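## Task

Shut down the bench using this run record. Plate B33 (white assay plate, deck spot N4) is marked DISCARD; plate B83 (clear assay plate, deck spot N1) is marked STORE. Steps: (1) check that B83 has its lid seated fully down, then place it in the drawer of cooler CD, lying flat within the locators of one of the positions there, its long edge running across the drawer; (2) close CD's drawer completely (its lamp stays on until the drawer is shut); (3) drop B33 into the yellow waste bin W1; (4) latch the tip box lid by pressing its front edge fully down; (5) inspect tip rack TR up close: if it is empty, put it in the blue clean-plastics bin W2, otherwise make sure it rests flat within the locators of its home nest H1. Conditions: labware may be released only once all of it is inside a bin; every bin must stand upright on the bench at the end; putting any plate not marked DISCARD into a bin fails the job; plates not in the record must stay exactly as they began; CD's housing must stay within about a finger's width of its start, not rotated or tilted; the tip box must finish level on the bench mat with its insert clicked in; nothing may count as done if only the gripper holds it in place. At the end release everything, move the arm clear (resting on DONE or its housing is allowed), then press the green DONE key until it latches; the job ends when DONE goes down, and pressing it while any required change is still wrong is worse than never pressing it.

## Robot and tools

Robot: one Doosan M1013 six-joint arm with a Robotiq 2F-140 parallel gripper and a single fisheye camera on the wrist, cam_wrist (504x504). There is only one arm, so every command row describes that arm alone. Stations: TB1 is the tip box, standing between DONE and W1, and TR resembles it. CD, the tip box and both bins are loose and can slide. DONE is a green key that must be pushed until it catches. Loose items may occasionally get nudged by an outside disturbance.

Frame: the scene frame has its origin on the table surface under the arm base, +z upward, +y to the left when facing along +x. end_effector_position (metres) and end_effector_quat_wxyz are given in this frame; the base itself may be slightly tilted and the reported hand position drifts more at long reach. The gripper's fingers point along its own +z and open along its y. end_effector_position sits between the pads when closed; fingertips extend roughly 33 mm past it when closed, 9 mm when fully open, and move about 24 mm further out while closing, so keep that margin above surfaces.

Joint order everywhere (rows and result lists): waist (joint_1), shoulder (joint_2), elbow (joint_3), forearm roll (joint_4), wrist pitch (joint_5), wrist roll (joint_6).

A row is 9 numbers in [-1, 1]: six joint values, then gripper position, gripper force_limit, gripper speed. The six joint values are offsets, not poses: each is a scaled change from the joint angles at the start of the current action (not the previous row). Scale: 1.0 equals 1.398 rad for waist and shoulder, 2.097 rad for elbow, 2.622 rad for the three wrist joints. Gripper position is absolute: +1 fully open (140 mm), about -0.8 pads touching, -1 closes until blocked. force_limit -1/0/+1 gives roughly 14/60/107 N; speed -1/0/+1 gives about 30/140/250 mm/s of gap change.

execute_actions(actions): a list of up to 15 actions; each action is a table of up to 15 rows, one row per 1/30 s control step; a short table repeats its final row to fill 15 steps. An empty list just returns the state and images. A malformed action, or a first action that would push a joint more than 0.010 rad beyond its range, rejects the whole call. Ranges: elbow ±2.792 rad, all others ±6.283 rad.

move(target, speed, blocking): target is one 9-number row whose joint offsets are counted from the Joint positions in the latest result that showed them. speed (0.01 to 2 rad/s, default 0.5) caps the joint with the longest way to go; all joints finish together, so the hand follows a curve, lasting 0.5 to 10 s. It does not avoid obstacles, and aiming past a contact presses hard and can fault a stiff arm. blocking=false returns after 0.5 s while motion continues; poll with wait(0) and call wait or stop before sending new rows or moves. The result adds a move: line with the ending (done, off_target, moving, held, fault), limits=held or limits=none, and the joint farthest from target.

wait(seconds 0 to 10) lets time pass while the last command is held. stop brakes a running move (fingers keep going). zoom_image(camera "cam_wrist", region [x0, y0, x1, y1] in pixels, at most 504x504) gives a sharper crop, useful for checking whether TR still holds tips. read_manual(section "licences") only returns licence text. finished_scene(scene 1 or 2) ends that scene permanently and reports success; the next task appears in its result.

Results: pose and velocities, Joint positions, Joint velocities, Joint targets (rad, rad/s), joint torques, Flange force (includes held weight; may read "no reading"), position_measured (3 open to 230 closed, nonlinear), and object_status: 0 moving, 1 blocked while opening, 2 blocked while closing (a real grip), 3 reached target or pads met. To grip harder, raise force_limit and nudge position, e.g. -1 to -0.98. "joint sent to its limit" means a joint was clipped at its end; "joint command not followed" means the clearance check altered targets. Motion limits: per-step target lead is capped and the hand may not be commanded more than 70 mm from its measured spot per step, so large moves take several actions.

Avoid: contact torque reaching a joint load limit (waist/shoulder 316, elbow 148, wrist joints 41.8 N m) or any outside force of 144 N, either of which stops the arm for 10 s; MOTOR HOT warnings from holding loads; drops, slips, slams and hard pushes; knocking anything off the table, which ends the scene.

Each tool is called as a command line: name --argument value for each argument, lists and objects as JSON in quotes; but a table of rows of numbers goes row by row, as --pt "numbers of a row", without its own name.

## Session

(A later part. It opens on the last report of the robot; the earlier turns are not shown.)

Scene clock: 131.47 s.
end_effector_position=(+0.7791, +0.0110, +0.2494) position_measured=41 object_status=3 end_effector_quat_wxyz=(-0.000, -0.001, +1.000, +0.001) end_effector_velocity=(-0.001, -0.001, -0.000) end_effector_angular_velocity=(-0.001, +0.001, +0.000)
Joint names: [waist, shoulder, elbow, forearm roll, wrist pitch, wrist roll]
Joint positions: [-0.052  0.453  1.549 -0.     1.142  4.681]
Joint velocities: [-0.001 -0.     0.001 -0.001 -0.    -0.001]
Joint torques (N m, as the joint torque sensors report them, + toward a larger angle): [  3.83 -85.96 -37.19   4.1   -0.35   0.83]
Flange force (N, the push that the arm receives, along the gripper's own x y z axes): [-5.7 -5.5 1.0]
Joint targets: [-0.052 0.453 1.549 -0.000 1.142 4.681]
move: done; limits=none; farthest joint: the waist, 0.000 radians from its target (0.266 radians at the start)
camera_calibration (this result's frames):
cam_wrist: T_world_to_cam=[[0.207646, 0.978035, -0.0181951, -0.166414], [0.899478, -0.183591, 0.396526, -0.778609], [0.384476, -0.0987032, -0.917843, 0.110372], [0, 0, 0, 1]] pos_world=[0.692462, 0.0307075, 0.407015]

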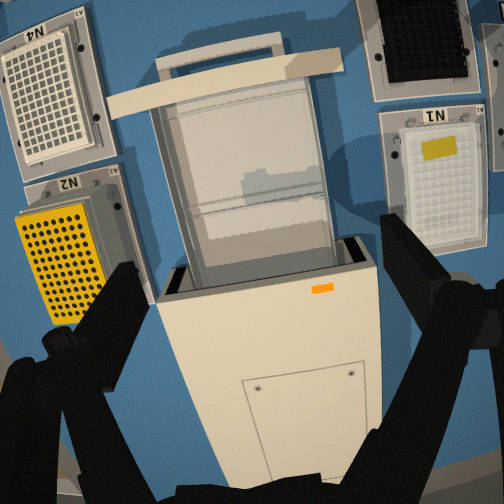

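move --target '[0.1602,0,0,0,0,0.092,0.6,-0.5,-0.5]'

move --target '[0,0.1817,-0.0105,0,-0.09,0,0.6,-0.5,-0.5]' --speed 0.3

move --target '[0,0.0048,0.0014,0,-0.0033,0,0.6,-0.5,-0.5]' --speed 0.02

move --target '[0,0,0,0,0,0,-1,-0.5,-0.8]'

Scene clock: 145.90 s.
end_effector_position=(+0.7571, +0.1838, +0.2497) position_measured=53 object_status=3 end_effector_quat_wxyz=(-0.000, +0.008, +1.000, +0.001) end_effector_velocity=(-0.001, +0.001, -0.000) end_effector_angular_velocity=(-0.000, +0.001, +0.001)
Joint names: [waist, shoulder, elbow, forearm roll, wrist pitch, wrist roll]
Joint positions: [ 0.172  0.453  1.549 -0.     1.142  4.922]
Joint velocities: [ 0.001 -0.001  0.001 -0.     0.     0.   ]
Joint torques (N m, as the joint torque sensors report them, + toward a larger angle): [  3.56 -86.78 -37.24   4.16  -0.3    0.53]
Flange force (N, the push that the arm receives, along the gripper's own x y z axes): [-8.0 -3.2 1.4]
Joint targets: [0.172 0.453 1.549 -0.000 1.142 4.922]
move: done; limits=none; farthest joint: the waist, 0.000 radians from its target (0.224 radians at the start)
camera_calibration (this result's frames):
cam_wrist: T_world_to_cam=[[0.224458, 0.974307, -0.0185489, -0.34277], [0.896178, -0.198908, 0.396613, -0.721956], [0.382733, -0.105646, -0.917799, 0.138685], [0, 0, 0, 1]] pos_world=[0.670859, 0.205012, 0.407263]

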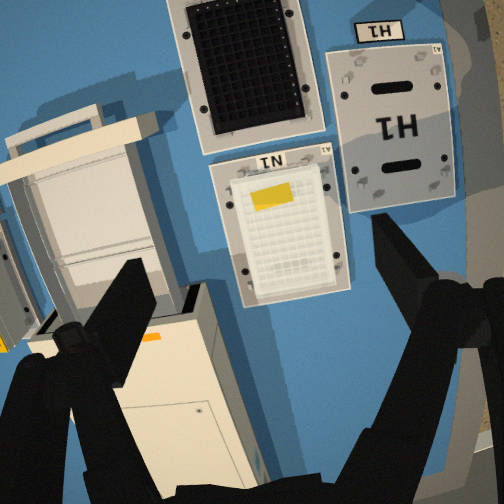

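Scene clock: 147.13 s.
end_effector_position=(+0.8216, +0.1967, +0.0533) position_measured=53 object_status=3 end_effector_quat_wxyz=(+0.002, +0.008, +1.000, +0.001) end_effector_velocity=(+0.000, -0.000, -0.001) end_effector_angular_velocity=(-0.001, -0.001, +0.001)
Joint names: [waist, shoulder, elbow, forearm roll, wrist pitch, wrist roll]
Joint positions: [ 0.172  0.707  1.527 -0.     0.906  4.922]
Joint velocities: [-0.     0.001  0.    -0.002 -0.002 -0.   ]
Joint torques (N m, as the joint torque sensors report them, + toward a larger angle): [   2.5  -101.88  -32.3     3.58   -0.19    0.67]
Flange force (N, the push that the arm receives, along the gripper's own x y z axes): [-4.9 -2.6 1.7]
Joint targets: [0.172 0.707 1.527 -0.000 0.906 4.922]
move: done; limits=none; farthest joint: the waist, 0.000 radians from its target (0.000 radians at the start)
camera_calibration (this result's frames):
cam_wrist: T_world_to_cam=[[0.224548, 0.974317, -0.0168865, -0.373672], [0.89459, -0.199241, 0.400015, -0.698138], [0.386377, -0.104929, -0.916353, -0.0680671], [0, 0, 0, 1]] pos_world=[0.734754, 0.217835, 0.210582]

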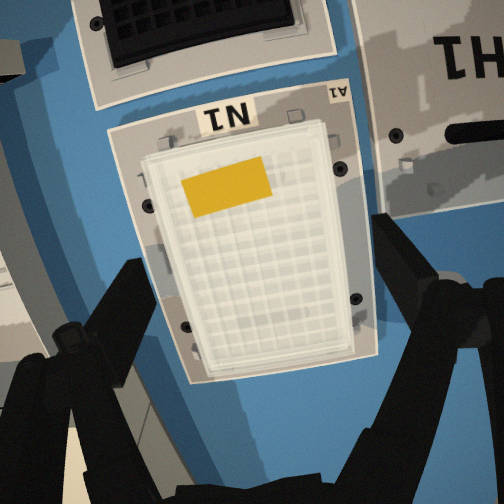

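Scene clock: 147.83 s.
end_effector_position=(+0.8212, +0.1966, +0.0464) position_measured=53 object_status=3 end_effector_quat_wxyz=(+0.001, +0.008, +1.000, +0.001) end_effector_velocity=(+0.000, +0.001, -0.000) end_effector_angular_velocity=(+0.000, -0.000, +0.001)
Joint names: [waist, shoulder, elbow, forearm roll, wrist pitch, wrist roll]
Joint positions: [ 0.172  0.713  1.53  -0.     0.897  4.922]
Joint velocities: [ 0.001  0.001 -0.001  0.    -0.    -0.   ]
Joint torques (N m, as the joint torque sensors report them, + toward a larger angle): [   2.29 -103.47  -32.29    3.52   -0.34    0.63]
Flange force (N, the push that the arm receives, along the gripper's own x y z axes): [-5.9 -1.7 2.7]
Joint targets: [0.172 0.713 1.530 -0.000 0.897 4.922]
move: done; limits=none; farthest joint: the waist, 0.000 radians from its target (0.000 radians at the start)
camera_calibration (this result's frames):
cam_wrist: T_world_to_cam=[[0.22453, 0.974314, -0.0172881, -0.373561], [0.894976, -0.199164, 0.399189, -0.695242], [0.385492, -0.105102, -0.916706, -0.0734544], [0, 0, 0, 1]] pos_world=[0.734417, 0.217778, 0.203739]

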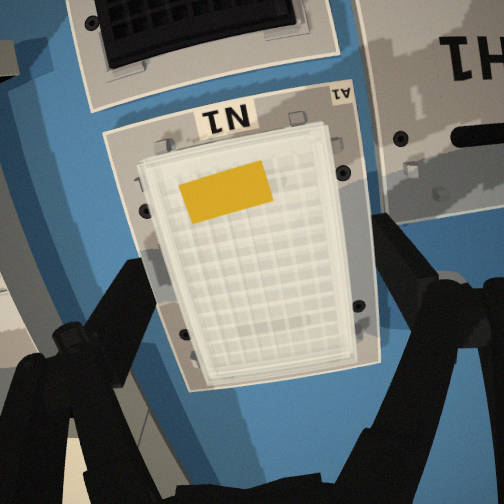

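Scene clock: 148.63 s.
end_effector_position=(+0.8212, +0.1965, +0.0464) position_measured=102 object_status=2 end_effector_quat_wxyz=(+0.001, +0.008, +1.000, +0.001) end_effector_velocity=(-0.001, +0.001, -0.001) end_effector_angular_velocity=(+0.000, +0.002, +0.000)
Joint names: [waist, shoulder, elbow, forearm roll, wrist pitch, wrist roll]
Joint positions: [ 0.172  0.713  1.53  -0.     0.897  4.922]
Joint velocities: [ 0.001  0.001  0.     0.001  0.001 -0.   ]
Joint torques (N m, as the joint torque sensors report them, + toward a larger angle): [ 22.13 -82.32 -27.74  10.65  -4.43   0.45]
Flange force (N, the push that the arm receives, along the gripper's own x y z axes): [-0.3 -27.6 -25.6]
Joint targets: [0.172 0.713 1.530 -0.000 0.897 4.922]
move: done; limits=none; farthest joint: the waist, 0.000 radians from its target (0.000 radians at the start)
camera_calibration (this result's frames):
cam_wrist: T_world_to_cam=[[0.224455, 0.974328, -0.0174853, -0.373356], [0.894974, -0.199009, 0.39927, -0.695332], [0.38554, -0.105267, -0.916667, -0.0734958], [0, 0, 0, 1]] pos_world=[0.734441, 0.217657, 0.203725]

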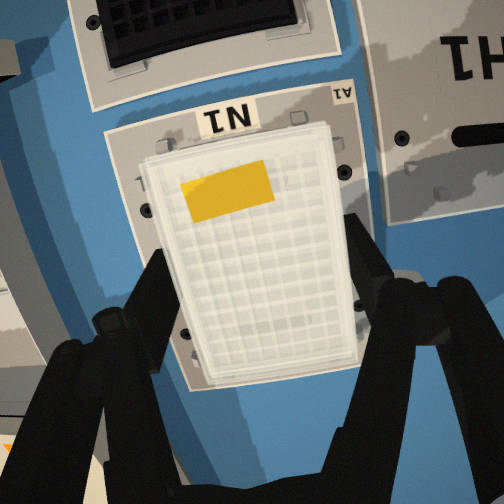

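Lift slightly.

move --target '[-0.001,-0.021,-0.006,0,0.0167,0,-1,-0.5,-0.8]' --speed 0.05

Scene clock: 152.30 s.
end_effector_position=(+0.8211, +0.1952, +0.0767) position_measured=103 object_status=2 end_effector_quat_wxyz=(+0.000, +0.009, +1.000, +0.001) end_effector_velocity=(+0.001, +0.001, -0.000) end_effector_angular_velocity=(+0.001, +0.000, -0.000)
Joint names: [waist, shoulder, elbow, forearm roll, wrist pitch, wrist roll]
Joint positions: [ 0.171  0.684  1.517 -0.     0.941  4.922]
Joint velocities: [ 0.     0.001 -0.002  0.001  0.001  0.   ]
Joint torques (N m, as the joint torque sensors report them, + toward a larger angle): [   2.84 -102.6   -33.07    3.7    -0.4     0.6 ]
Flange force (N, the push that the arm receives, along the gripper's own x y z axes): [-7.7 -2.0 3.3]
Joint targets: [0.171 0.684 1.517 -0.000 0.941 4.922]
move: done; limits=none; farthest joint: the waist, 0.000 radians from its target (0.002 radians at the start)
camera_calibration (this result's frames):
cam_wrist: T_world_to_cam=[[0.225793, 0.974004, -0.0182493, -0.372545], [0.895419, -0.200124, 0.397712, -0.707621], [0.383721, -0.106141, -0.917329, -0.044088], [0, 0, 0, 1]] pos_world=[0.734653, 0.216569, 0.234188]

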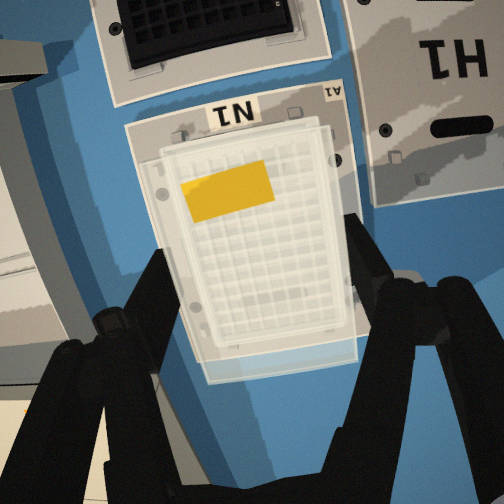

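move --target '[0,0.019,0.0051,0,-0.0142,0,-1,-0.5,-0.8]' --speed 0.03

move --target '[0,0,0,0,0,0,0.45,-0.5,-0.5]'

move --target '[0,0.0048,0.0014,0,-0.0037,0,0.45,-0.5,-0.5]' --speed 0.01

move --target '[0,0,0,0,0,0,-1,-0.3,-0.8]'

move --target '[0,-0.014,-0.004,0,0.0107,0,-1,-0.3,-0.8]' --speed 0.03

Scene clock: 162.90 s.
end_effector_position=(+0.8212, +0.1953, +0.0496) position_measured=103 object_status=2 end_effector_quat_wxyz=(+0.000, +0.009, +1.000, +0.001) end_effector_velocity=(-0.002, -0.000, -0.003) end_effector_angular_velocity=(-0.001, +0.004, +0.000)
Joint names: [waist, shoulder, elbow, forearm roll, wrist pitch, wrist roll]
Joint positions: [ 0.171  0.71   1.528 -0.     0.904  4.922]
Joint velocities: [ 0.     0.003  0.002 -0.001 -0.001  0.   ]
Joint torques (N m, as the joint torque sensors report them, + toward a larger angle): [  3.38 -97.   -29.53   3.69  -0.62   0.59]
Flange force (N, the push that the arm receives, along the gripper's own x y z axes): [-5.7 -3.4 -4.3]
Joint targets: [0.171 0.711 1.528 -0.000 0.904 4.922]
move: done; limits=none; farthest joint: the waist, 0.000 radians from its target (0.000 radians at the start)
camera_calibration (this result's frames):
cam_wrist: T_world_to_cam=[[0.225784, 0.974007, -0.0182232, -0.37311], [0.895402, -0.20012, 0.397753, -0.696908], [0.383767, -0.106123, -0.917312, -0.0690076], [0, 0, 0, 1]] pos_world=[0.734738, 0.216623, 0.207096]

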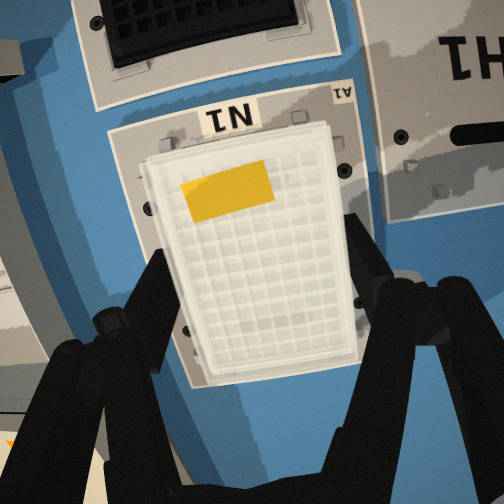

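Scene clock: 163.40 s.
end_effector_position=(+0.8211, +0.1953, +0.0495) position_measured=72 object_status=3 end_effector_quat_wxyz=(+0.000, +0.009, +1.000, +0.001) end_effector_velocity=(-0.000, -0.000, -0.001) end_effector_angular_velocity=(+0.001, +0.000, -0.001)
Joint names: [waist, shoulder, elbow, forearm roll, wrist pitch, wrist roll]
Joint positions: [ 0.171  0.711  1.528 -0.     0.904  4.922]
Joint velocities: [-0.     0.001  0.     0.001 -0.001 -0.   ]
Joint torques (N m, as the joint torque sensors report them, + toward a larger angle): [   3.12 -102.9   -32.04    3.6    -0.26    0.53]
Flange force (N, the push that the arm receives, along the gripper's own x y z axes): [-6.3 -2.9 1.9]
Joint targets: [0.171 0.710 1.528 -0.000 0.904 4.922]
move: done; limits=none; farthest joint: the shoulder, 0.001 radians from its target (0.000 radians at the start)
camera_calibration (this result's frames):
cam_wrist: T_world_to_cam=[[0.22578, 0.974007, -0.018283, -0.373079], [0.895459, -0.200109, 0.39763, -0.696847], [0.383636, -0.106149, -0.917364, -0.0689749], [0, 0, 0, 1]] pos_world=[0.734693, 0.216614, 0.206991]

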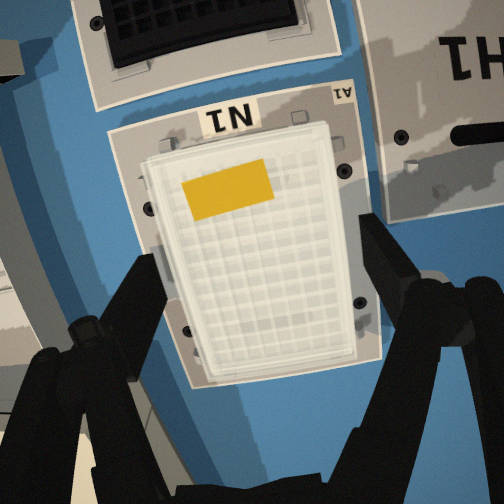

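Scene clock: 164.60 s.
end_effector_position=(+0.8209, +0.1952, +0.0426) position_measured=72 object_status=3 end_effector_quat_wxyz=(+0.000, +0.009, +1.000, +0.001) end_effector_velocity=(+0.000, -0.000, -0.001) end_effector_angular_velocity=(+0.000, +0.000, -0.001)
Joint names: [waist, shoulder, elbow, forearm roll, wrist pitch, wrist roll]
Joint positions: [ 0.171  0.717  1.531 -0.     0.894  4.922]
Joint velocities: [-0.001  0.001 -0.     0.001 -0.001 -0.   ]
Joint torques (N m, as the joint torque sensors report them, + toward a larger angle): [   3.11 -103.27  -31.99    3.56   -0.3     0.62]
Flange force (N, the push that the arm receives, along the gripper's own x y z axes): [-5.9 -3.2 1.7]
Joint targets: [0.171 0.717 1.531 -0.000 0.894 4.922]
move: done; limits=none; farthest joint: the waist, 0.000 radians from its target (0.000 radians at the start)
camera_calibration (this result's frames):
cam_wrist: T_world_to_cam=[[0.225779, 0.974007, -0.018258, -0.37314], [0.895438, -0.200112, 0.397677, -0.693917], [0.383687, -0.106136, -0.917344, -0.075311], [0, 0, 0, 1]] pos_world=[0.734503, 0.216587, 0.200056]

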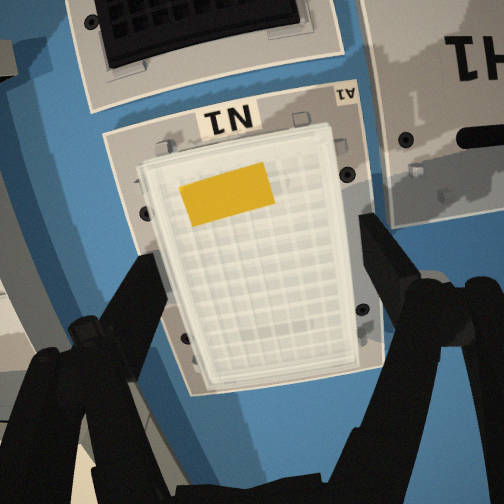

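Scene clock: 165.17 s.
end_effector_position=(+0.8209, +0.1952, +0.0426) position_measured=103 object_status=0 end_effector_quat_wxyz=(+0.000, +0.009, +1.000, +0.001) end_effector_velocity=(+0.000, -0.000, +0.001) end_effector_angular_velocity=(+0.000, -0.001, -0.001)
Joint names: [waist, shoulder, elbow, forearm roll, wrist pitch, wrist roll]
Joint positions: [ 0.171  0.717  1.531 -0.     0.894  4.922]
Joint velocities: [-0.    -0.001  0.001  0.    -0.001  0.   ]
Joint torques (N m, as the joint torque sensors report them, + toward a larger angle): [  3.47 -85.35 -26.17   3.76  -2.43   0.65]
Flange force (N, the push that the arm receives, along the gripper's own x y z axes): [0.1 -5.0 -21.2]
Joint targets: [0.171 0.717 1.531 -0.000 0.894 4.922]
move: done; limits=none; farthest joint: the waist, 0.000 radians from its target (0.000 radians at the start)
camera_calibration (this result's frames):
cam_wrist: T_world_to_cam=[[0.225776, 0.974008, -0.0182606, -0.373137], [0.895437, -0.200108, 0.397679, -0.693918], [0.383689, -0.106138, -0.917343, -0.0753149], [0, 0, 0, 1]] pos_world=[0.734503, 0.216586, 0.200054]

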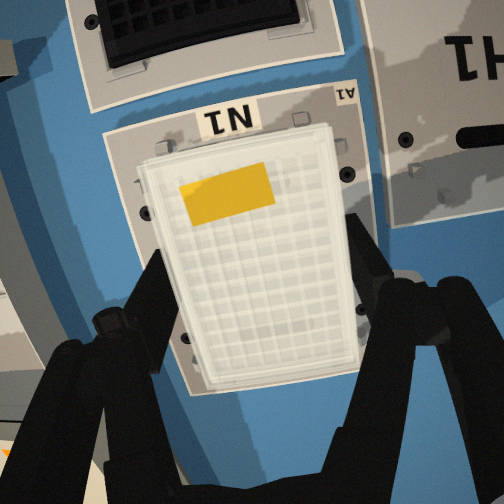

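Scene clock: 166.37 s.
end_effector_position=(+0.8213, +0.1953, +0.0627) position_measured=103 object_status=2 end_effector_quat_wxyz=(+0.000, +0.009, +1.000, +0.001) end_effector_velocity=(-0.002, +0.001, -0.001) end_effector_angular_velocity=(+0.002, +0.003, -0.002)
Joint names: [waist, shoulder, elbow, forearm roll, wrist pitch, wrist roll]
Joint positions: [ 0.171  0.698  1.522 -0.     0.922  4.922]
Joint velocities: [ 0.001 -0.001  0.003  0.004  0.     0.   ]
Joint torques (N m, as the joint torque sensors report them, + toward a larger angle): [   3.29 -103.42  -32.86    3.64   -0.49    0.64]
Flange force (N, the push that the arm receives, along the gripper's own x y z axes): [-6.7 -2.6 3.0]
Joint targets: [0.171 0.698 1.522 -0.000 0.922 4.922]
move: done; limits=none; farthest joint: the waist, 0.000 radians from its target (0.000 radians at the start)
camera_calibration (this result's frames):
cam_wrist: T_world_to_cam=[[0.22578, 0.974006, -0.0183097, -0.372876], [0.895475, -0.200102, 0.397598, -0.702261], [0.383599, -0.106165, -0.917377, -0.0568466], [0, 0, 0, 1]] pos_world=[0.734851, 0.216625, 0.220241]

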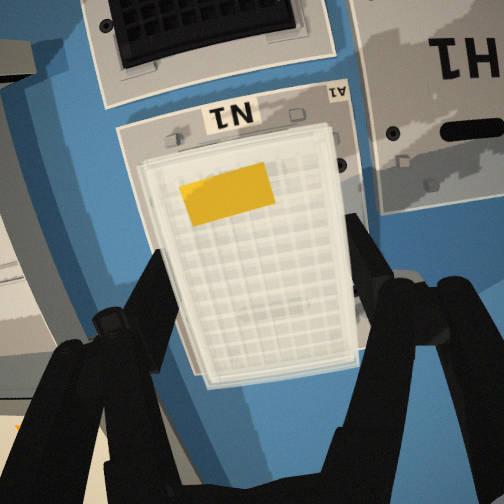

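move --target '[0,-0.1717,0.0663,0,0.0385,0,-1,-0.3,-0.8]' --speed 0.3

move --target '[-0.1674,0,0,0,0,-0.69,-1,-0.3,-0.8]' --speed 0.9

Scene clock: 175.40 s.
end_effector_position=(+0.7303, +0.1773, +0.1902) position_measured=103 object_status=2 end_effector_quat_wxyz=(+0.000, +0.009, +1.000, +0.001) end_effector_velocity=(-0.000, +0.000, +0.001) end_effector_angular_velocity=(+0.002, -0.001, -0.001)
Joint names: [waist, shoulder, elbow, forearm roll, wrist pitch, wrist roll]
Joint positions: [ 0.171  0.458  1.661 -0.     1.023  4.922]
Joint velocities: [-0.    -0.002  0.     0.002  0.    -0.   ]
Joint torques (N m, as the joint torque sensors report them, + toward a larger angle): [  3.06 -85.63 -35.43   3.95  -0.32   0.61]
Flange force (N, the push that the arm receives, along the gripper's own x y z axes): [-7.2 -3.0 3.1]
Joint targets: [0.171 0.458 1.661 -0.000 1.023 4.922]
move: done; limits=none; farthest joint: the waist, 0.000 radians from its target (0.000 radians at the start)
camera_calibration (this result's frames):
cam_wrist: T_world_to_cam=[[0.225813, 0.973998, -0.0183233, -0.332554], [0.895462, -0.200125, 0.397615, -0.675046], [0.383609, -0.106194, -0.917369, 0.0930901], [0, 0, 0, 1]] pos_world=[0.643863, 0.198699, 0.347713]

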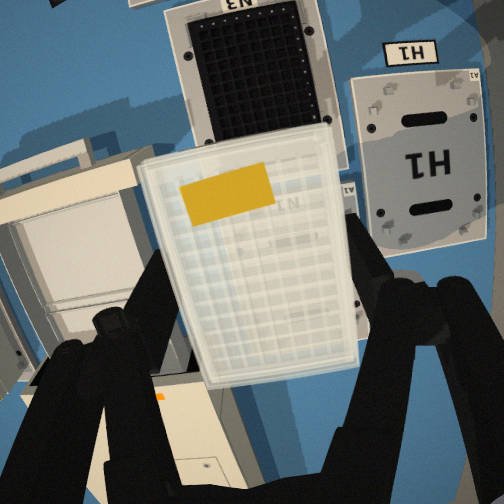

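Scene clock: 177.93 s.
end_effector_position=(+0.7515, +0.0031, +0.1900) position_measured=103 object_status=2 end_effector_quat_wxyz=(-0.001, +0.702, -0.712, -0.000) end_effector_velocity=(+0.001, -0.000, +0.002) end_effector_angular_velocity=(-0.001, -0.003, +0.002)
Joint names: [waist, shoulder, elbow, forearm roll, wrist pitch, wrist roll]
Joint positions: [-0.063  0.458  1.661 -0.     1.023  3.113]
Joint velocities: [ 0.001 -0.001 -0.001 -0.002 -0.001 -0.001]
Joint torques (N m, as the joint torque sensors report them, + toward a larger angle): [  3.03 -84.41 -35.32   4.01  -0.43   0.61]
Flange force (N, the push that the arm receives, along the gripper's own x y z axes): [4.5 -5.0 1.1]
Joint targets: [-0.063 0.458 1.661 -0.000 1.023 3.113]
move: done; limits=none; farthest joint: the waist, 0.000 radians from its target (0.234 radians at the start)
camera_calibration (this result's frames):
cam_wrist: T_world_to_cam=[[-0.974847, 0.221963, -0.0201585, 0.737334], [0.195776, 0.896026, 0.398508, -0.206587], [0.106517, 0.384538, -0.916943, 0.272843], [0, 0, 0, 1]] pos_world=[0.73017, -0.0834718, 0.347372]

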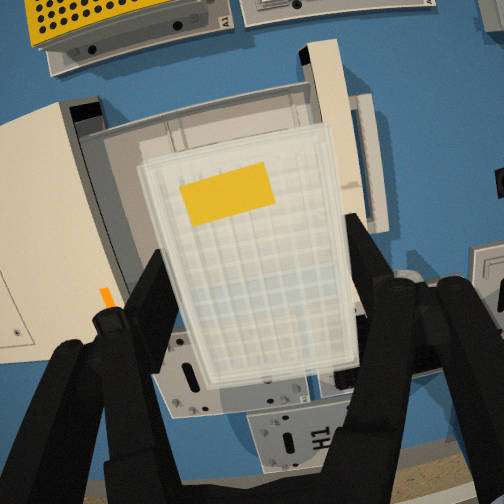

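move --target '[0,0.0494,0.0183,0,-0.0412,0,-1,-0.3,-0.8]' --speed 0.08

Scene clock: 182.87 s.
end_effector_position=(+0.7555, +0.0031, +0.1203) position_measured=103 object_status=2 end_effector_quat_wxyz=(-0.001, +0.702, -0.712, -0.000) end_effector_velocity=(+0.000, +0.000, -0.001) end_effector_angular_velocity=(+0.002, +0.001, -0.001)
Joint names: [waist, shoulder, elbow, forearm roll, wrist pitch, wrist roll]
Joint positions: [-0.063  0.527  1.7   -0.     0.915  3.113]
Joint velocities: [-0.     0.002  0.     0.002 -0.001  0.   ]
Joint torques (N m, as the joint torque sensors report them, + toward a larger angle): [  3.01 -88.32 -32.76   3.66  -0.47   0.57]
Flange force (N, the push that the arm receives, along the gripper's own x y z axes): [4.5 -5.5 2.5]
Joint targets: [-0.063 0.527 1.700 -0.000 0.915 3.113]
move: done; limits=none; farthest joint: the waist, 0.000 radians from its target (0.000 radians at the start)
camera_calibration (this result's frames):
cam_wrist: T_world_to_cam=[[-0.97485, 0.221897, -0.0207301, 0.739921], [0.195482, 0.896041, 0.39862, -0.179357], [0.107028, 0.384543, -0.916882, 0.208157], [0, 0, 0, 1]] pos_world=[0.734094, -0.0835205, 0.277689]

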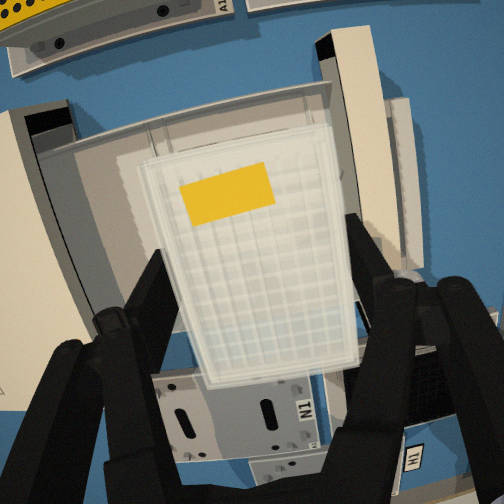

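move --target '[0,0.0225,0.0066,0,-0.017,0,-1,-0.3,-0.8]' --speed 0.04

zoom_image --camera "cam_wrist" --region '[80,50,440,410]'

Scene clock: 195.47 s.
end_effector_position=(+0.7561, +0.0031, +0.0905) position_measured=103 object_status=2 end_effector_quat_wxyz=(-0.001, +0.702, -0.712, -0.000) end_effector_velocity=(-0.001, -0.000, -0.001) end_effector_angular_velocity=(+0.000, +0.001, -0.001)
Joint names: [waist, shoulder, elbow, forearm roll, wrist pitch, wrist roll]
Joint positions: [-0.063  0.558  1.714 -0.     0.87   3.113]
Joint velocities: [-0.001  0.     0.001  0.    -0.001 -0.   ]
Joint torques (N m, as the joint torque sensors report them, + toward a larger angle): [  3.25 -90.81 -32.02   3.5   -0.34   0.63]
Flange force (N, the push that the arm receives, along the gripper's own x y z axes): [5.2 -5.0 4.2]
Joint targets: [-0.063 0.558 1.714 -0.000 0.870 3.113]
move: done; limits=none; farthest joint: the waist, 0.000 radians from its target (0.000 radians at the start)
camera_calibration (this result's frames):
cam_wrist: T_world_to_cam=[[-0.974859, 0.221919, -0.0200222, 0.739837], [0.195787, 0.89602, 0.398516, -0.167872], [0.106379, 0.384577, -0.916943, 0.181294], [0, 0, 0, 1]] pos_world=[0.734818, -0.0834887, 0.247949]

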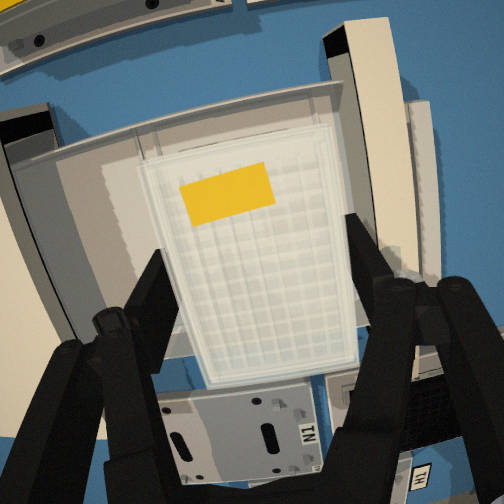

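Region (80, 50, 440, 410) of cam_wrist's 504x504 image, scaled by 1.400, with more detail than that image has.

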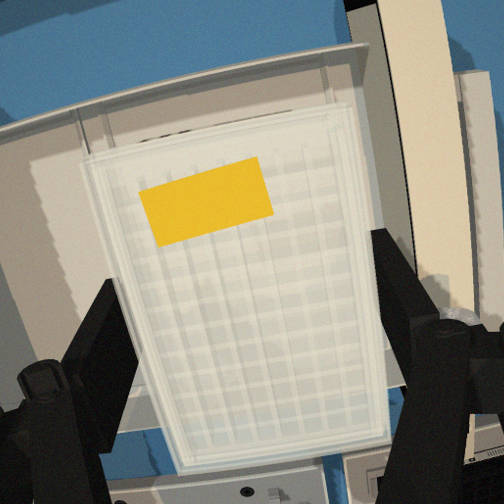

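move --target '[-0.0057,0,0,0,0,-0.003,-1,-0.3,-0.8]' --speed 0.03

move --target '[0,0.0113,0.0034,0,-0.0087,0,-1,-0.3,-0.8]' --speed 0.03

zoom_image --camera "cam_wrist" --region '[80,50,440,410]'

Scene clock: 201.80 s.
end_effector_position=(+0.7561, -0.0029, +0.0905) position_measured=103 object_status=2 end_effector_quat_wxyz=(-0.001, +0.702, -0.712, -0.000) end_effector_velocity=(+0.001, -0.001, +0.001) end_effector_angular_velocity=(-0.000, -0.002, -0.000)
Joint names: [waist, shoulder, elbow, forearm roll, wrist pitch, wrist roll]
Joint positions: [-0.071  0.558  1.714 -0.     0.87   3.106]
Joint velocities: [-0.001 -0.    -0.002 -0.    -0.    -0.001]
Joint torques (N m, as the joint torque sensors report them, + toward a larger angle): [  3.2  -90.44 -31.78   3.49  -0.36   0.61]
Flange force (N, the push that the arm receives, along the gripper's own x y z axes): [4.9 -5.4 3.5]
Joint targets: [-0.071 0.558 1.714 -0.000 0.870 3.106]
move: done; limits=none; farthest joint: the waist, 0.000 radians from its target (0.008 radians at the start)
camera_calibration (this result's frames):
cam_wrist: T_world_to_cam=[[-0.974837, 0.222018, -0.0200031, 0.741146], [0.195885, 0.895998, 0.398518, -0.162547], [0.106401, 0.384572, -0.916942, 0.183551], [0, 0, 0, 1]] pos_world=[0.734808, -0.0894942, 0.247909]

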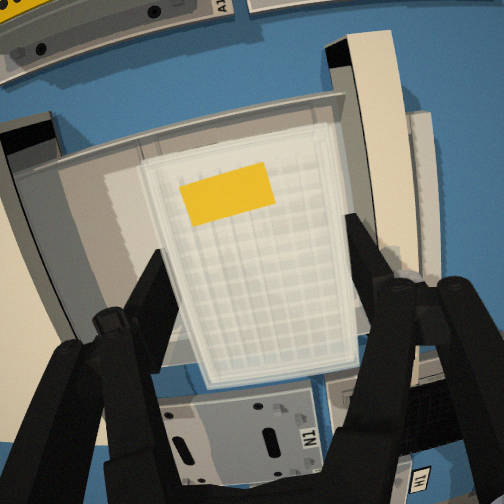

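Scene clock: 202.80 s.
end_effector_position=(+0.7560, -0.0029, +0.0756) position_measured=103 object_status=2 end_effector_quat_wxyz=(-0.001, +0.702, -0.712, -0.000) end_effector_velocity=(-0.001, +0.000, -0.002) end_effector_angular_velocity=(-0.000, +0.004, +0.001)
Joint names: [waist, shoulder, elbow, forearm roll, wrist pitch, wrist roll]
Joint positions: [-0.071  0.574  1.721 -0.     0.848  3.106]
Joint velocities: [ 0.     0.002  0.001 -0.     0.001 -0.   ]
Joint torques (N m, as the joint torque sensors report them, + toward a larger angle): [  3.37 -89.82 -30.85   3.37  -0.47   0.58]
Flange force (N, the push that the arm receives, along the gripper's own x y z axes): [4.9 -4.4 2.2]
Joint targets: [-0.071 0.574 1.721 -0.000 0.848 3.106]
move: done; limits=none; farthest joint: the waist, 0.000 radians from its target (0.000 radians at the start)
camera_calibration (this result's frames):
cam_wrist: T_world_to_cam=[[-0.974841, 0.222012, -0.0198934, 0.74071], [0.195923, 0.895995, 0.398506, -0.156626], [0.106298, 0.384582, -0.91695, 0.169942], [0, 0, 0, 1]] pos_world=[0.734697, -0.0894676, 0.23298]

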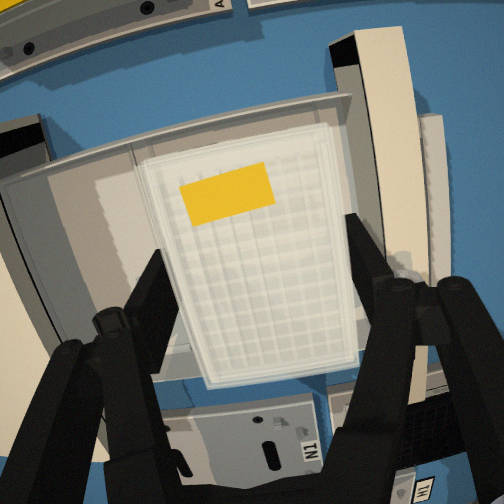

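Region (80, 50, 440, 410) of cam_wrist's 504x504 image, scaled by 1.400, with more detail than that image has.

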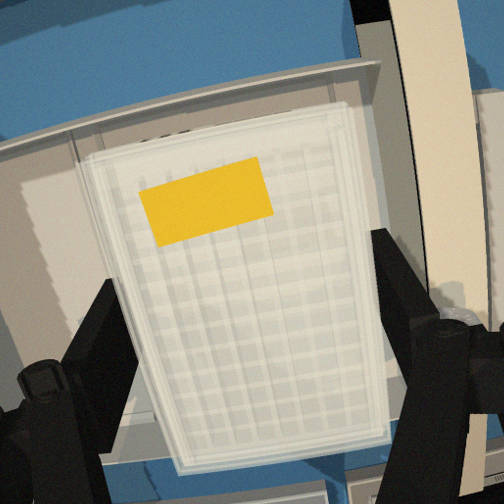

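Another −2 mm in y, 10 mm down.

move --target '[-0.002,0.0077,0.002,0,-0.0057,-0.001,-1,-0.3,-0.8]' --speed 0.02

zoom_image --camera "cam_wrist" --region '[80,50,440,410]'

Scene clock: 208.87 s.
end_effector_position=(+0.7560, -0.0050, +0.0657) position_measured=103 object_status=2 end_effector_quat_wxyz=(-0.001, +0.702, -0.712, -0.000) end_effector_velocity=(-0.001, +0.000, -0.001) end_effector_angular_velocity=(-0.000, +0.001, +0.001)
Joint names: [waist, shoulder, elbow, forearm roll, wrist pitch, wrist roll]
Joint positions: [-0.074  0.585  1.725 -0.     0.833  3.103]
Joint velocities: [ 0.     0.     0.001 -0.    -0.001 -0.   ]
Joint torques (N m, as the joint torque sensors report them, + toward a larger angle): [  2.54 -91.84 -30.56   3.48  -0.68   0.59]
Flange force (N, the push that the arm receives, along the gripper's own x y z axes): [3.8 -5.7 3.0]
Joint targets: [-0.074 0.585 1.725 -0.000 0.833 3.103]
move: done; limits=none; farthest joint: the waist, 0.000 radians from its target (0.003 radians at the start)
camera_calibration (this result's frames):
cam_wrist: T_world_to_cam=[[-0.974804, 0.222177, -0.0198817, 0.740949], [0.196079, 0.895959, 0.398509, -0.150941], [0.106353, 0.38457, -0.916949, 0.161664], [0, 0, 0, 1]] pos_world=[0.734683, -0.0915564, 0.223121]

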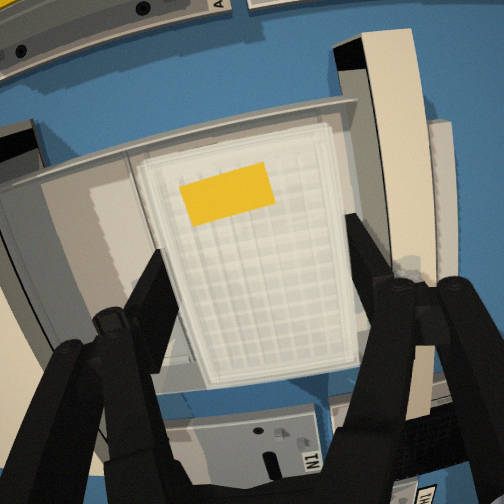

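Region (80, 50, 440, 410) of cam_wrist's 504x504 image, scaled by 1.400, with more detail than that image has.

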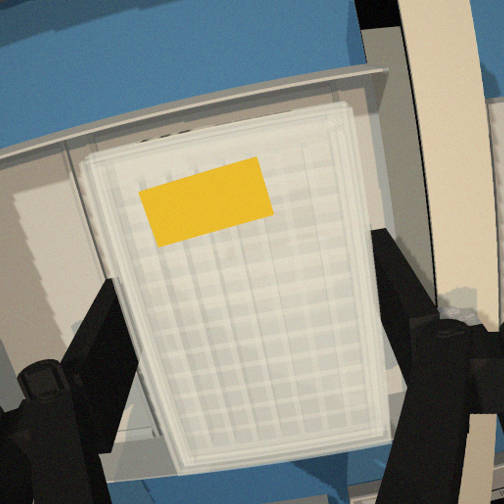

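move --target '[0,0.0039,0.001,0,-0.0029,0,-1,-0.3,-0.8]' --speed 0.01

move --target '[0,0.0023,0.0006,0,-0.0017,0,-1,-0.3,-0.8]' --speed 0.01

zoom_image --camera "cam_wrist" --region '[80,50,440,410]'

Scene clock: 214.03 s.
end_effector_position=(+0.7560, -0.0050, +0.0607) position_measured=103 object_status=2 end_effector_quat_wxyz=(-0.001, +0.702, -0.712, -0.000) end_effector_velocity=(+0.001, +0.000, +0.000) end_effector_angular_velocity=(+0.000, -0.001, +0.000)
Joint names: [waist, shoulder, elbow, forearm roll, wrist pitch, wrist roll]
Joint positions: [-0.074  0.59   1.727 -0.     0.825  3.103]
Joint velocities: [ 0.001 -0.    -0.001  0.    -0.    -0.   ]
Joint torques (N m, as the joint torque sensors report them, + toward a larger angle): [  2.36 -90.77 -30.25   3.47  -0.28   0.64]
Flange force (N, the push that the arm receives, along the gripper's own x y z axes): [3.9 -4.1 2.1]
Joint targets: [-0.074 0.590 1.727 -0.000 0.825 3.103]
move: done; limits=none; farthest joint: the waist, 0.000 radians from its target (0.000 radians at the start)
camera_calibration (this result's frames):
cam_wrist: T_world_to_cam=[[-0.974803, 0.222177, -0.0199368, 0.740838], [0.196056, 0.89596, 0.398519, -0.148945], [0.106404, 0.384569, -0.916943, 0.157066], [0, 0, 0, 1]] pos_world=[0.73466, -0.0915511, 0.218148]

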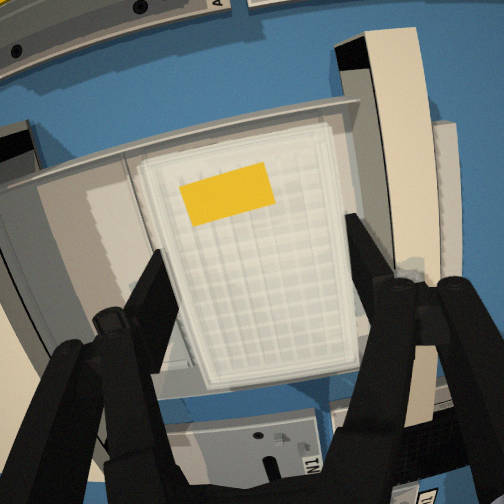

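Scene clock: 214.73 s.
end_effector_position=(+0.7559, -0.0050, +0.0578) position_measured=103 object_status=2 end_effector_quat_wxyz=(-0.001, +0.702, -0.712, -0.000) end_effector_velocity=(-0.000, -0.000, -0.000) end_effector_angular_velocity=(-0.000, +0.001, +0.000)
Joint names: [waist, shoulder, elbow, forearm roll, wrist pitch, wrist roll]
Joint positions: [-0.074  0.593  1.728 -0.     0.821  3.103]
Joint velocities: [-0.  0.  0. -0. -0.  0.]
Joint torques (N m, as the joint torque sensors report them, + toward a larger angle): [  2.84 -92.35 -30.26   3.43  -0.4    0.62]
Flange force (N, the push that the arm receives, along the gripper's own x y z axes): [4.2 -5.4 4.0]
Joint targets: [-0.074 0.593 1.728 -0.000 0.821 3.103]
move: done; limits=none; farthest joint: the waist, 0.000 radians from its target (0.000 radians at the start)
camera_calibration (this result's frames):
cam_wrist: T_world_to_cam=[[-0.974803, 0.222176, -0.019923, 0.740731], [0.196061, 0.895959, 0.398519, -0.147777], [0.106391, 0.384571, -0.916944, 0.154388], [0, 0, 0, 1]] pos_world=[0.734614, -0.0915435, 0.215214]

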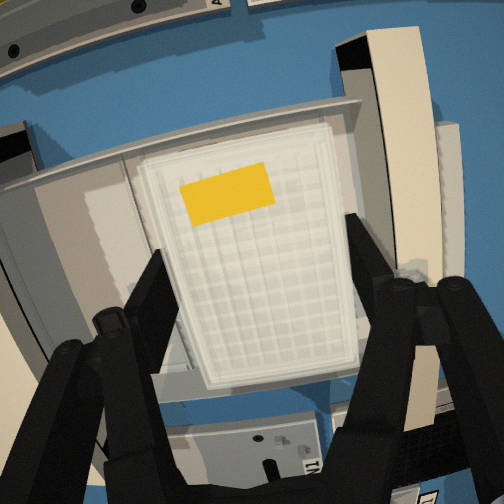

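Region (80, 50, 440, 410) of cam_wrist's 504x504 image, scaled by 1.400, with more detail than that image has.

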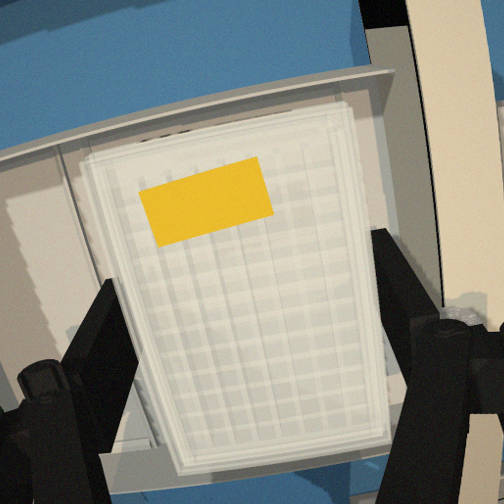

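move --target '[-0.001,0.0024,-0.0007,0,-0.0007,0,-1,-0.3,-0.8]' --speed 0.01

move --target '[0,0.0012,0.0003,0,-0.0009,0,-1,-0.3,-0.8]' --speed 0.01

Scene clock: 220.27 s.
end_effector_position=(+0.7569, -0.0061, +0.0559) position_measured=103 object_status=2 end_effector_quat_wxyz=(-0.001, +0.702, -0.712, -0.000) end_effector_velocity=(-0.000, -0.001, -0.000) end_effector_angular_velocity=(+0.000, +0.001, -0.001)
Joint names: [waist, shoulder, elbow, forearm roll, wrist pitch, wrist roll]
Joint positions: [-0.075  0.597  1.727 -0.     0.819  3.103]
Joint velocities: [-0.001  0.     0.     0.001  0.     0.   ]
Joint torques (N m, as the joint torque sensors report them, + toward a larger angle): [  3.16 -92.72 -30.31   3.39  -0.39   0.65]
Flange force (N, the push that the arm receives, along the gripper's own x y z axes): [4.9 -5.6 4.4]
Joint targets: [-0.075 0.597 1.727 -0.000 0.819 3.103]
move: done; limits=none; farthest joint: the waist, 0.000 radians from its target (0.001 radians at the start)
camera_calibration (this result's frames):
cam_wrist: T_world_to_cam=[[-0.974494, 0.223533, -0.0198704, 0.74166], [0.19733, 0.895683, 0.398512, -0.147173], [0.106878, 0.384427, -0.916948, 0.152568], [0, 0, 0, 1]] pos_world=[0.735478, -0.0926169, 0.213284]

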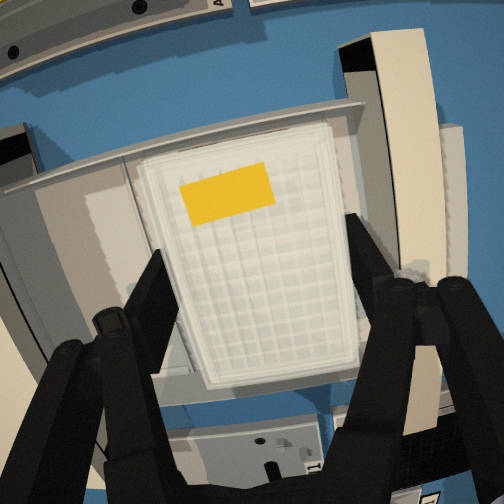

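Scene clock: 220.97 s.
end_effector_position=(+0.7569, -0.0061, +0.0544) position_measured=103 object_status=2 end_effector_quat_wxyz=(-0.001, +0.702, -0.712, -0.000) end_effector_velocity=(-0.000, -0.001, -0.001) end_effector_angular_velocity=(-0.001, +0.000, +0.000)
Joint names: [waist, shoulder, elbow, forearm roll, wrist pitch, wrist roll]
Joint positions: [-0.075  0.598  1.727 -0.     0.817  3.103]
Joint velocities: [-0.     0.001  0.    -0.001 -0.     0.   ]
Joint torques (N m, as the joint torque sensors report them, + toward a larger angle): [  1.81 -92.79 -30.1    3.32  -0.48   0.59]
Flange force (N, the push that the arm receives, along the gripper's own x y z axes): [3.2 -5.9 4.0]
Joint targets: [-0.075 0.598 1.727 -0.000 0.817 3.103]
move: done; limits=none; farthest joint: the waist, 0.000 radians from its target (0.000 radians at the start)
camera_calibration (this result's frames):
cam_wrist: T_world_to_cam=[[-0.974492, 0.223534, -0.0199242, 0.741629], [0.197309, 0.895684, 0.398521, -0.146553], [0.106929, 0.384424, -0.916943, 0.151136], [0, 0, 0, 1]] pos_world=[0.735467, -0.0926147, 0.211764]

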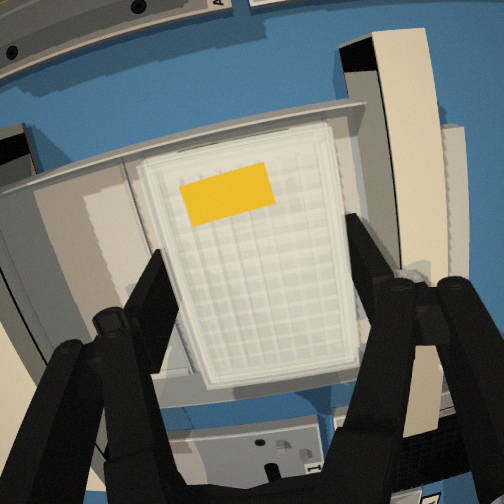

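move --target '[0,0.0012,0.0003,0,-0.0009,0,-1,-0.3,-0.8]' --speed 0.01

move --target '[0,0.0012,0.0003,0,-0.0009,0,-1,-0.3,-0.8]' --speed 0.01

Scene clock: 227.17 s.
end_effector_position=(+0.7569, -0.0061, +0.0528) position_measured=103 object_status=2 end_effector_quat_wxyz=(-0.001, +0.702, -0.712, -0.000) end_effector_velocity=(+0.001, +0.000, +0.002) end_effector_angular_velocity=(+0.001, -0.002, -0.001)
Joint names: [waist, shoulder, elbow, forearm roll, wrist pitch, wrist roll]
Joint positions: [-0.075  0.6    1.728 -0.     0.814  3.103]
Joint velocities: [ 0.    -0.002 -0.001  0.002  0.001 -0.   ]
Joint torques (N m, as the joint torque sensors report them, + toward a larger angle): [  2.96 -92.56 -30.15   3.22  -0.39   0.54]
Flange force (N, the push that the arm receives, along the gripper's own x y z axes): [4.3 -4.9 3.2]
Joint targets: [-0.075 0.600 1.728 -0.000 0.814 3.103]
move: done; limits=none; farthest joint: the waist, 0.000 radians from its target (0.000 radians at the start)
camera_calibration (this result's frames):
cam_wrist: T_world_to_cam=[[-0.974491, 0.223533, -0.0199775, 0.741595], [0.197287, 0.895685, 0.39853, -0.145933], [0.106978, 0.384422, -0.916938, 0.149705], [0, 0, 0, 1]] pos_world=[0.735453, -0.0926112, 0.210243]

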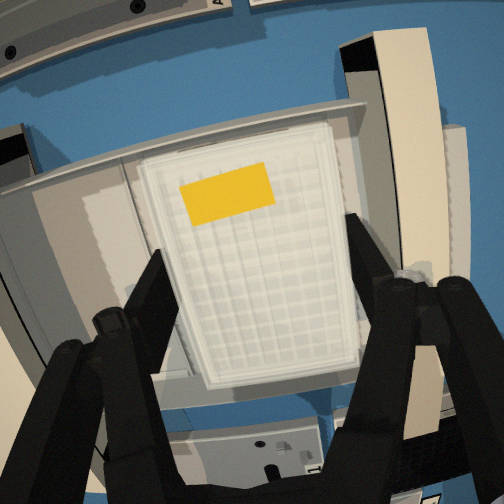

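Scene clock: 227.87 s.
end_effector_position=(+0.7569, -0.0061, +0.0513) position_measured=103 object_status=2 end_effector_quat_wxyz=(-0.001, +0.702, -0.712, -0.000) end_effector_velocity=(-0.000, -0.000, +0.000) end_effector_angular_velocity=(-0.001, +0.001, +0.001)
Joint names: [waist, shoulder, elbow, forearm roll, wrist pitch, wrist roll]
Joint positions: [-0.075  0.602  1.729 -0.     0.812  3.103]
Joint velocities: [ 0.    -0.    -0.    -0.001  0.001  0.   ]
Joint torques (N m, as the joint torque sensors report them, + toward a larger angle): [  3.4  -92.14 -30.11   3.33  -0.28   0.59]
Flange force (N, the push that the arm receives, along the gripper's own x y z axes): [4.9 -4.5 3.5]
Joint targets: [-0.075 0.602 1.729 -0.000 0.812 3.103]
move: done; limits=none; farthest joint: the waist, 0.000 radians from its target (0.000 radians at the start)
camera_calibration (this result's frames):
cam_wrist: T_world_to_cam=[[-0.974491, 0.223533, -0.0200304, 0.741557], [0.197265, 0.895686, 0.398538, -0.145312], [0.107027, 0.38442, -0.916933, 0.148274], [0, 0, 0, 1]] pos_world=[0.735436, -0.0926076, 0.208724]

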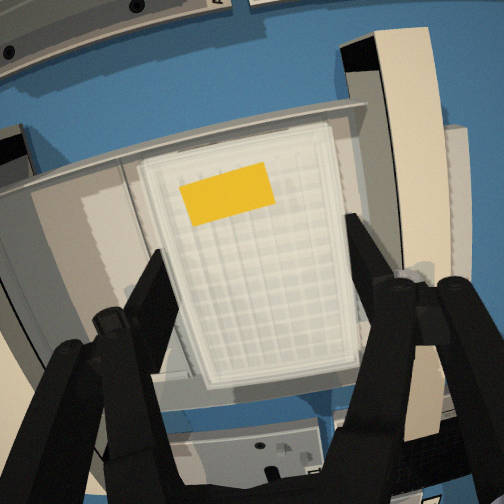

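move --target '[0,0.0012,0.0003,0,-0.0009,0,-1,-0.3,-0.8]' --speed 0.01

move --target '[0,0.0008,0.0002,0,-0.0006,0,-1,-0.3,-0.8]' --speed 0.01

Scene clock: 231.60 s.
end_effector_position=(+0.7569, -0.0060, +0.0498) position_measured=103 object_status=2 end_effector_quat_wxyz=(-0.001, +0.702, -0.712, -0.000) end_effector_velocity=(-0.000, -0.000, +0.001) end_effector_angular_velocity=(-0.001, -0.001, +0.001)
Joint names: [waist, shoulder, elbow, forearm roll, wrist pitch, wrist roll]
Joint positions: [-0.075  0.603  1.729 -0.     0.809  3.103]
Joint velocities: [ 0.    -0.002  0.001 -0.001 -0.     0.   ]
Joint torques (N m, as the joint torque sensors report them, + toward a larger angle): [  3.01 -92.29 -29.4    3.26  -0.36   0.63]
Flange force (N, the push that the arm receives, along the gripper's own x y z axes): [4.6 -5.8 3.1]
Joint targets: [-0.075 0.603 1.729 -0.000 0.809 3.103]
move: done; limits=none; farthest joint: the waist, 0.000 radians from its target (0.000 radians at the start)
camera_calibration (this result's frames):
cam_wrist: T_world_to_cam=[[-0.97449, 0.223532, -0.0200831, 0.741516], [0.197243, 0.895687, 0.398547, -0.144692], [0.107076, 0.384418, -0.916928, 0.146844], [0, 0, 0, 1]] pos_world=[0.735416, -0.0926038, 0.207204]

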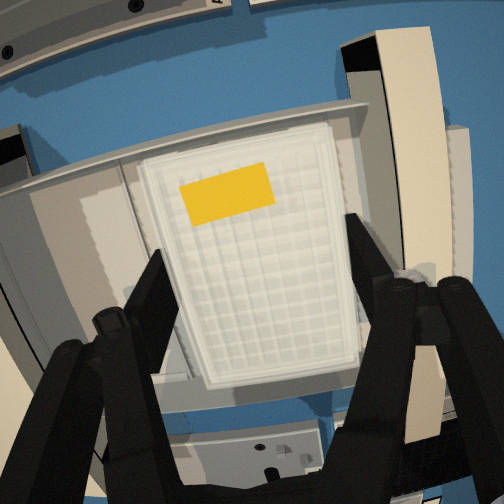

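Scene clock: 232.30 s.
end_effector_position=(+0.7569, -0.0060, +0.0488) position_measured=103 object_status=2 end_effector_quat_wxyz=(-0.001, +0.702, -0.712, -0.000) end_effector_velocity=(+0.000, +0.000, -0.000) end_effector_angular_velocity=(-0.000, -0.000, +0.001)
Joint names: [waist, shoulder, elbow, forearm roll, wrist pitch, wrist roll]
Joint positions: [-0.075  0.605  1.73  -0.     0.808  3.103]
Joint velocities: [ 0.001  0.001 -0.001 -0.    -0.    -0.   ]
Joint torques (N m, as the joint torque sensors report them, + toward a larger angle): [  3.13 -91.85 -29.91   3.29  -0.4    0.59]
Flange force (N, the push that the arm receives, along the gripper's own x y z axes): [4.7 -4.6 2.9]
Joint targets: [-0.075 0.605 1.730 -0.000 0.808 3.103]
move: done; limits=none; farthest joint: the waist, 0.000 radians from its target (0.000 radians at the start)
camera_calibration (this result's frames):
cam_wrist: T_world_to_cam=[[-0.974489, 0.223532, -0.0201184, 0.741487], [0.197228, 0.895688, 0.398552, -0.144278], [0.107109, 0.384417, -0.916925, 0.145892], [0, 0, 0, 1]] pos_world=[0.7354, -0.0926011, 0.206192]

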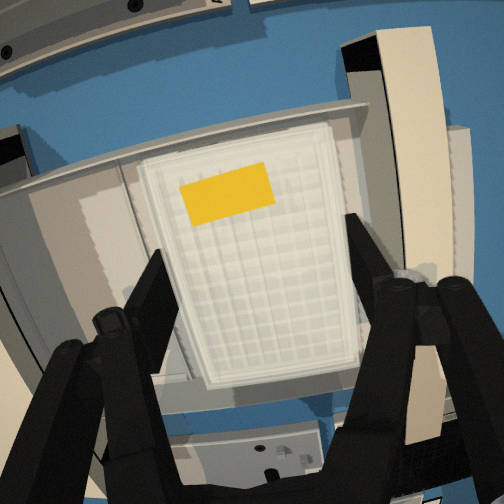

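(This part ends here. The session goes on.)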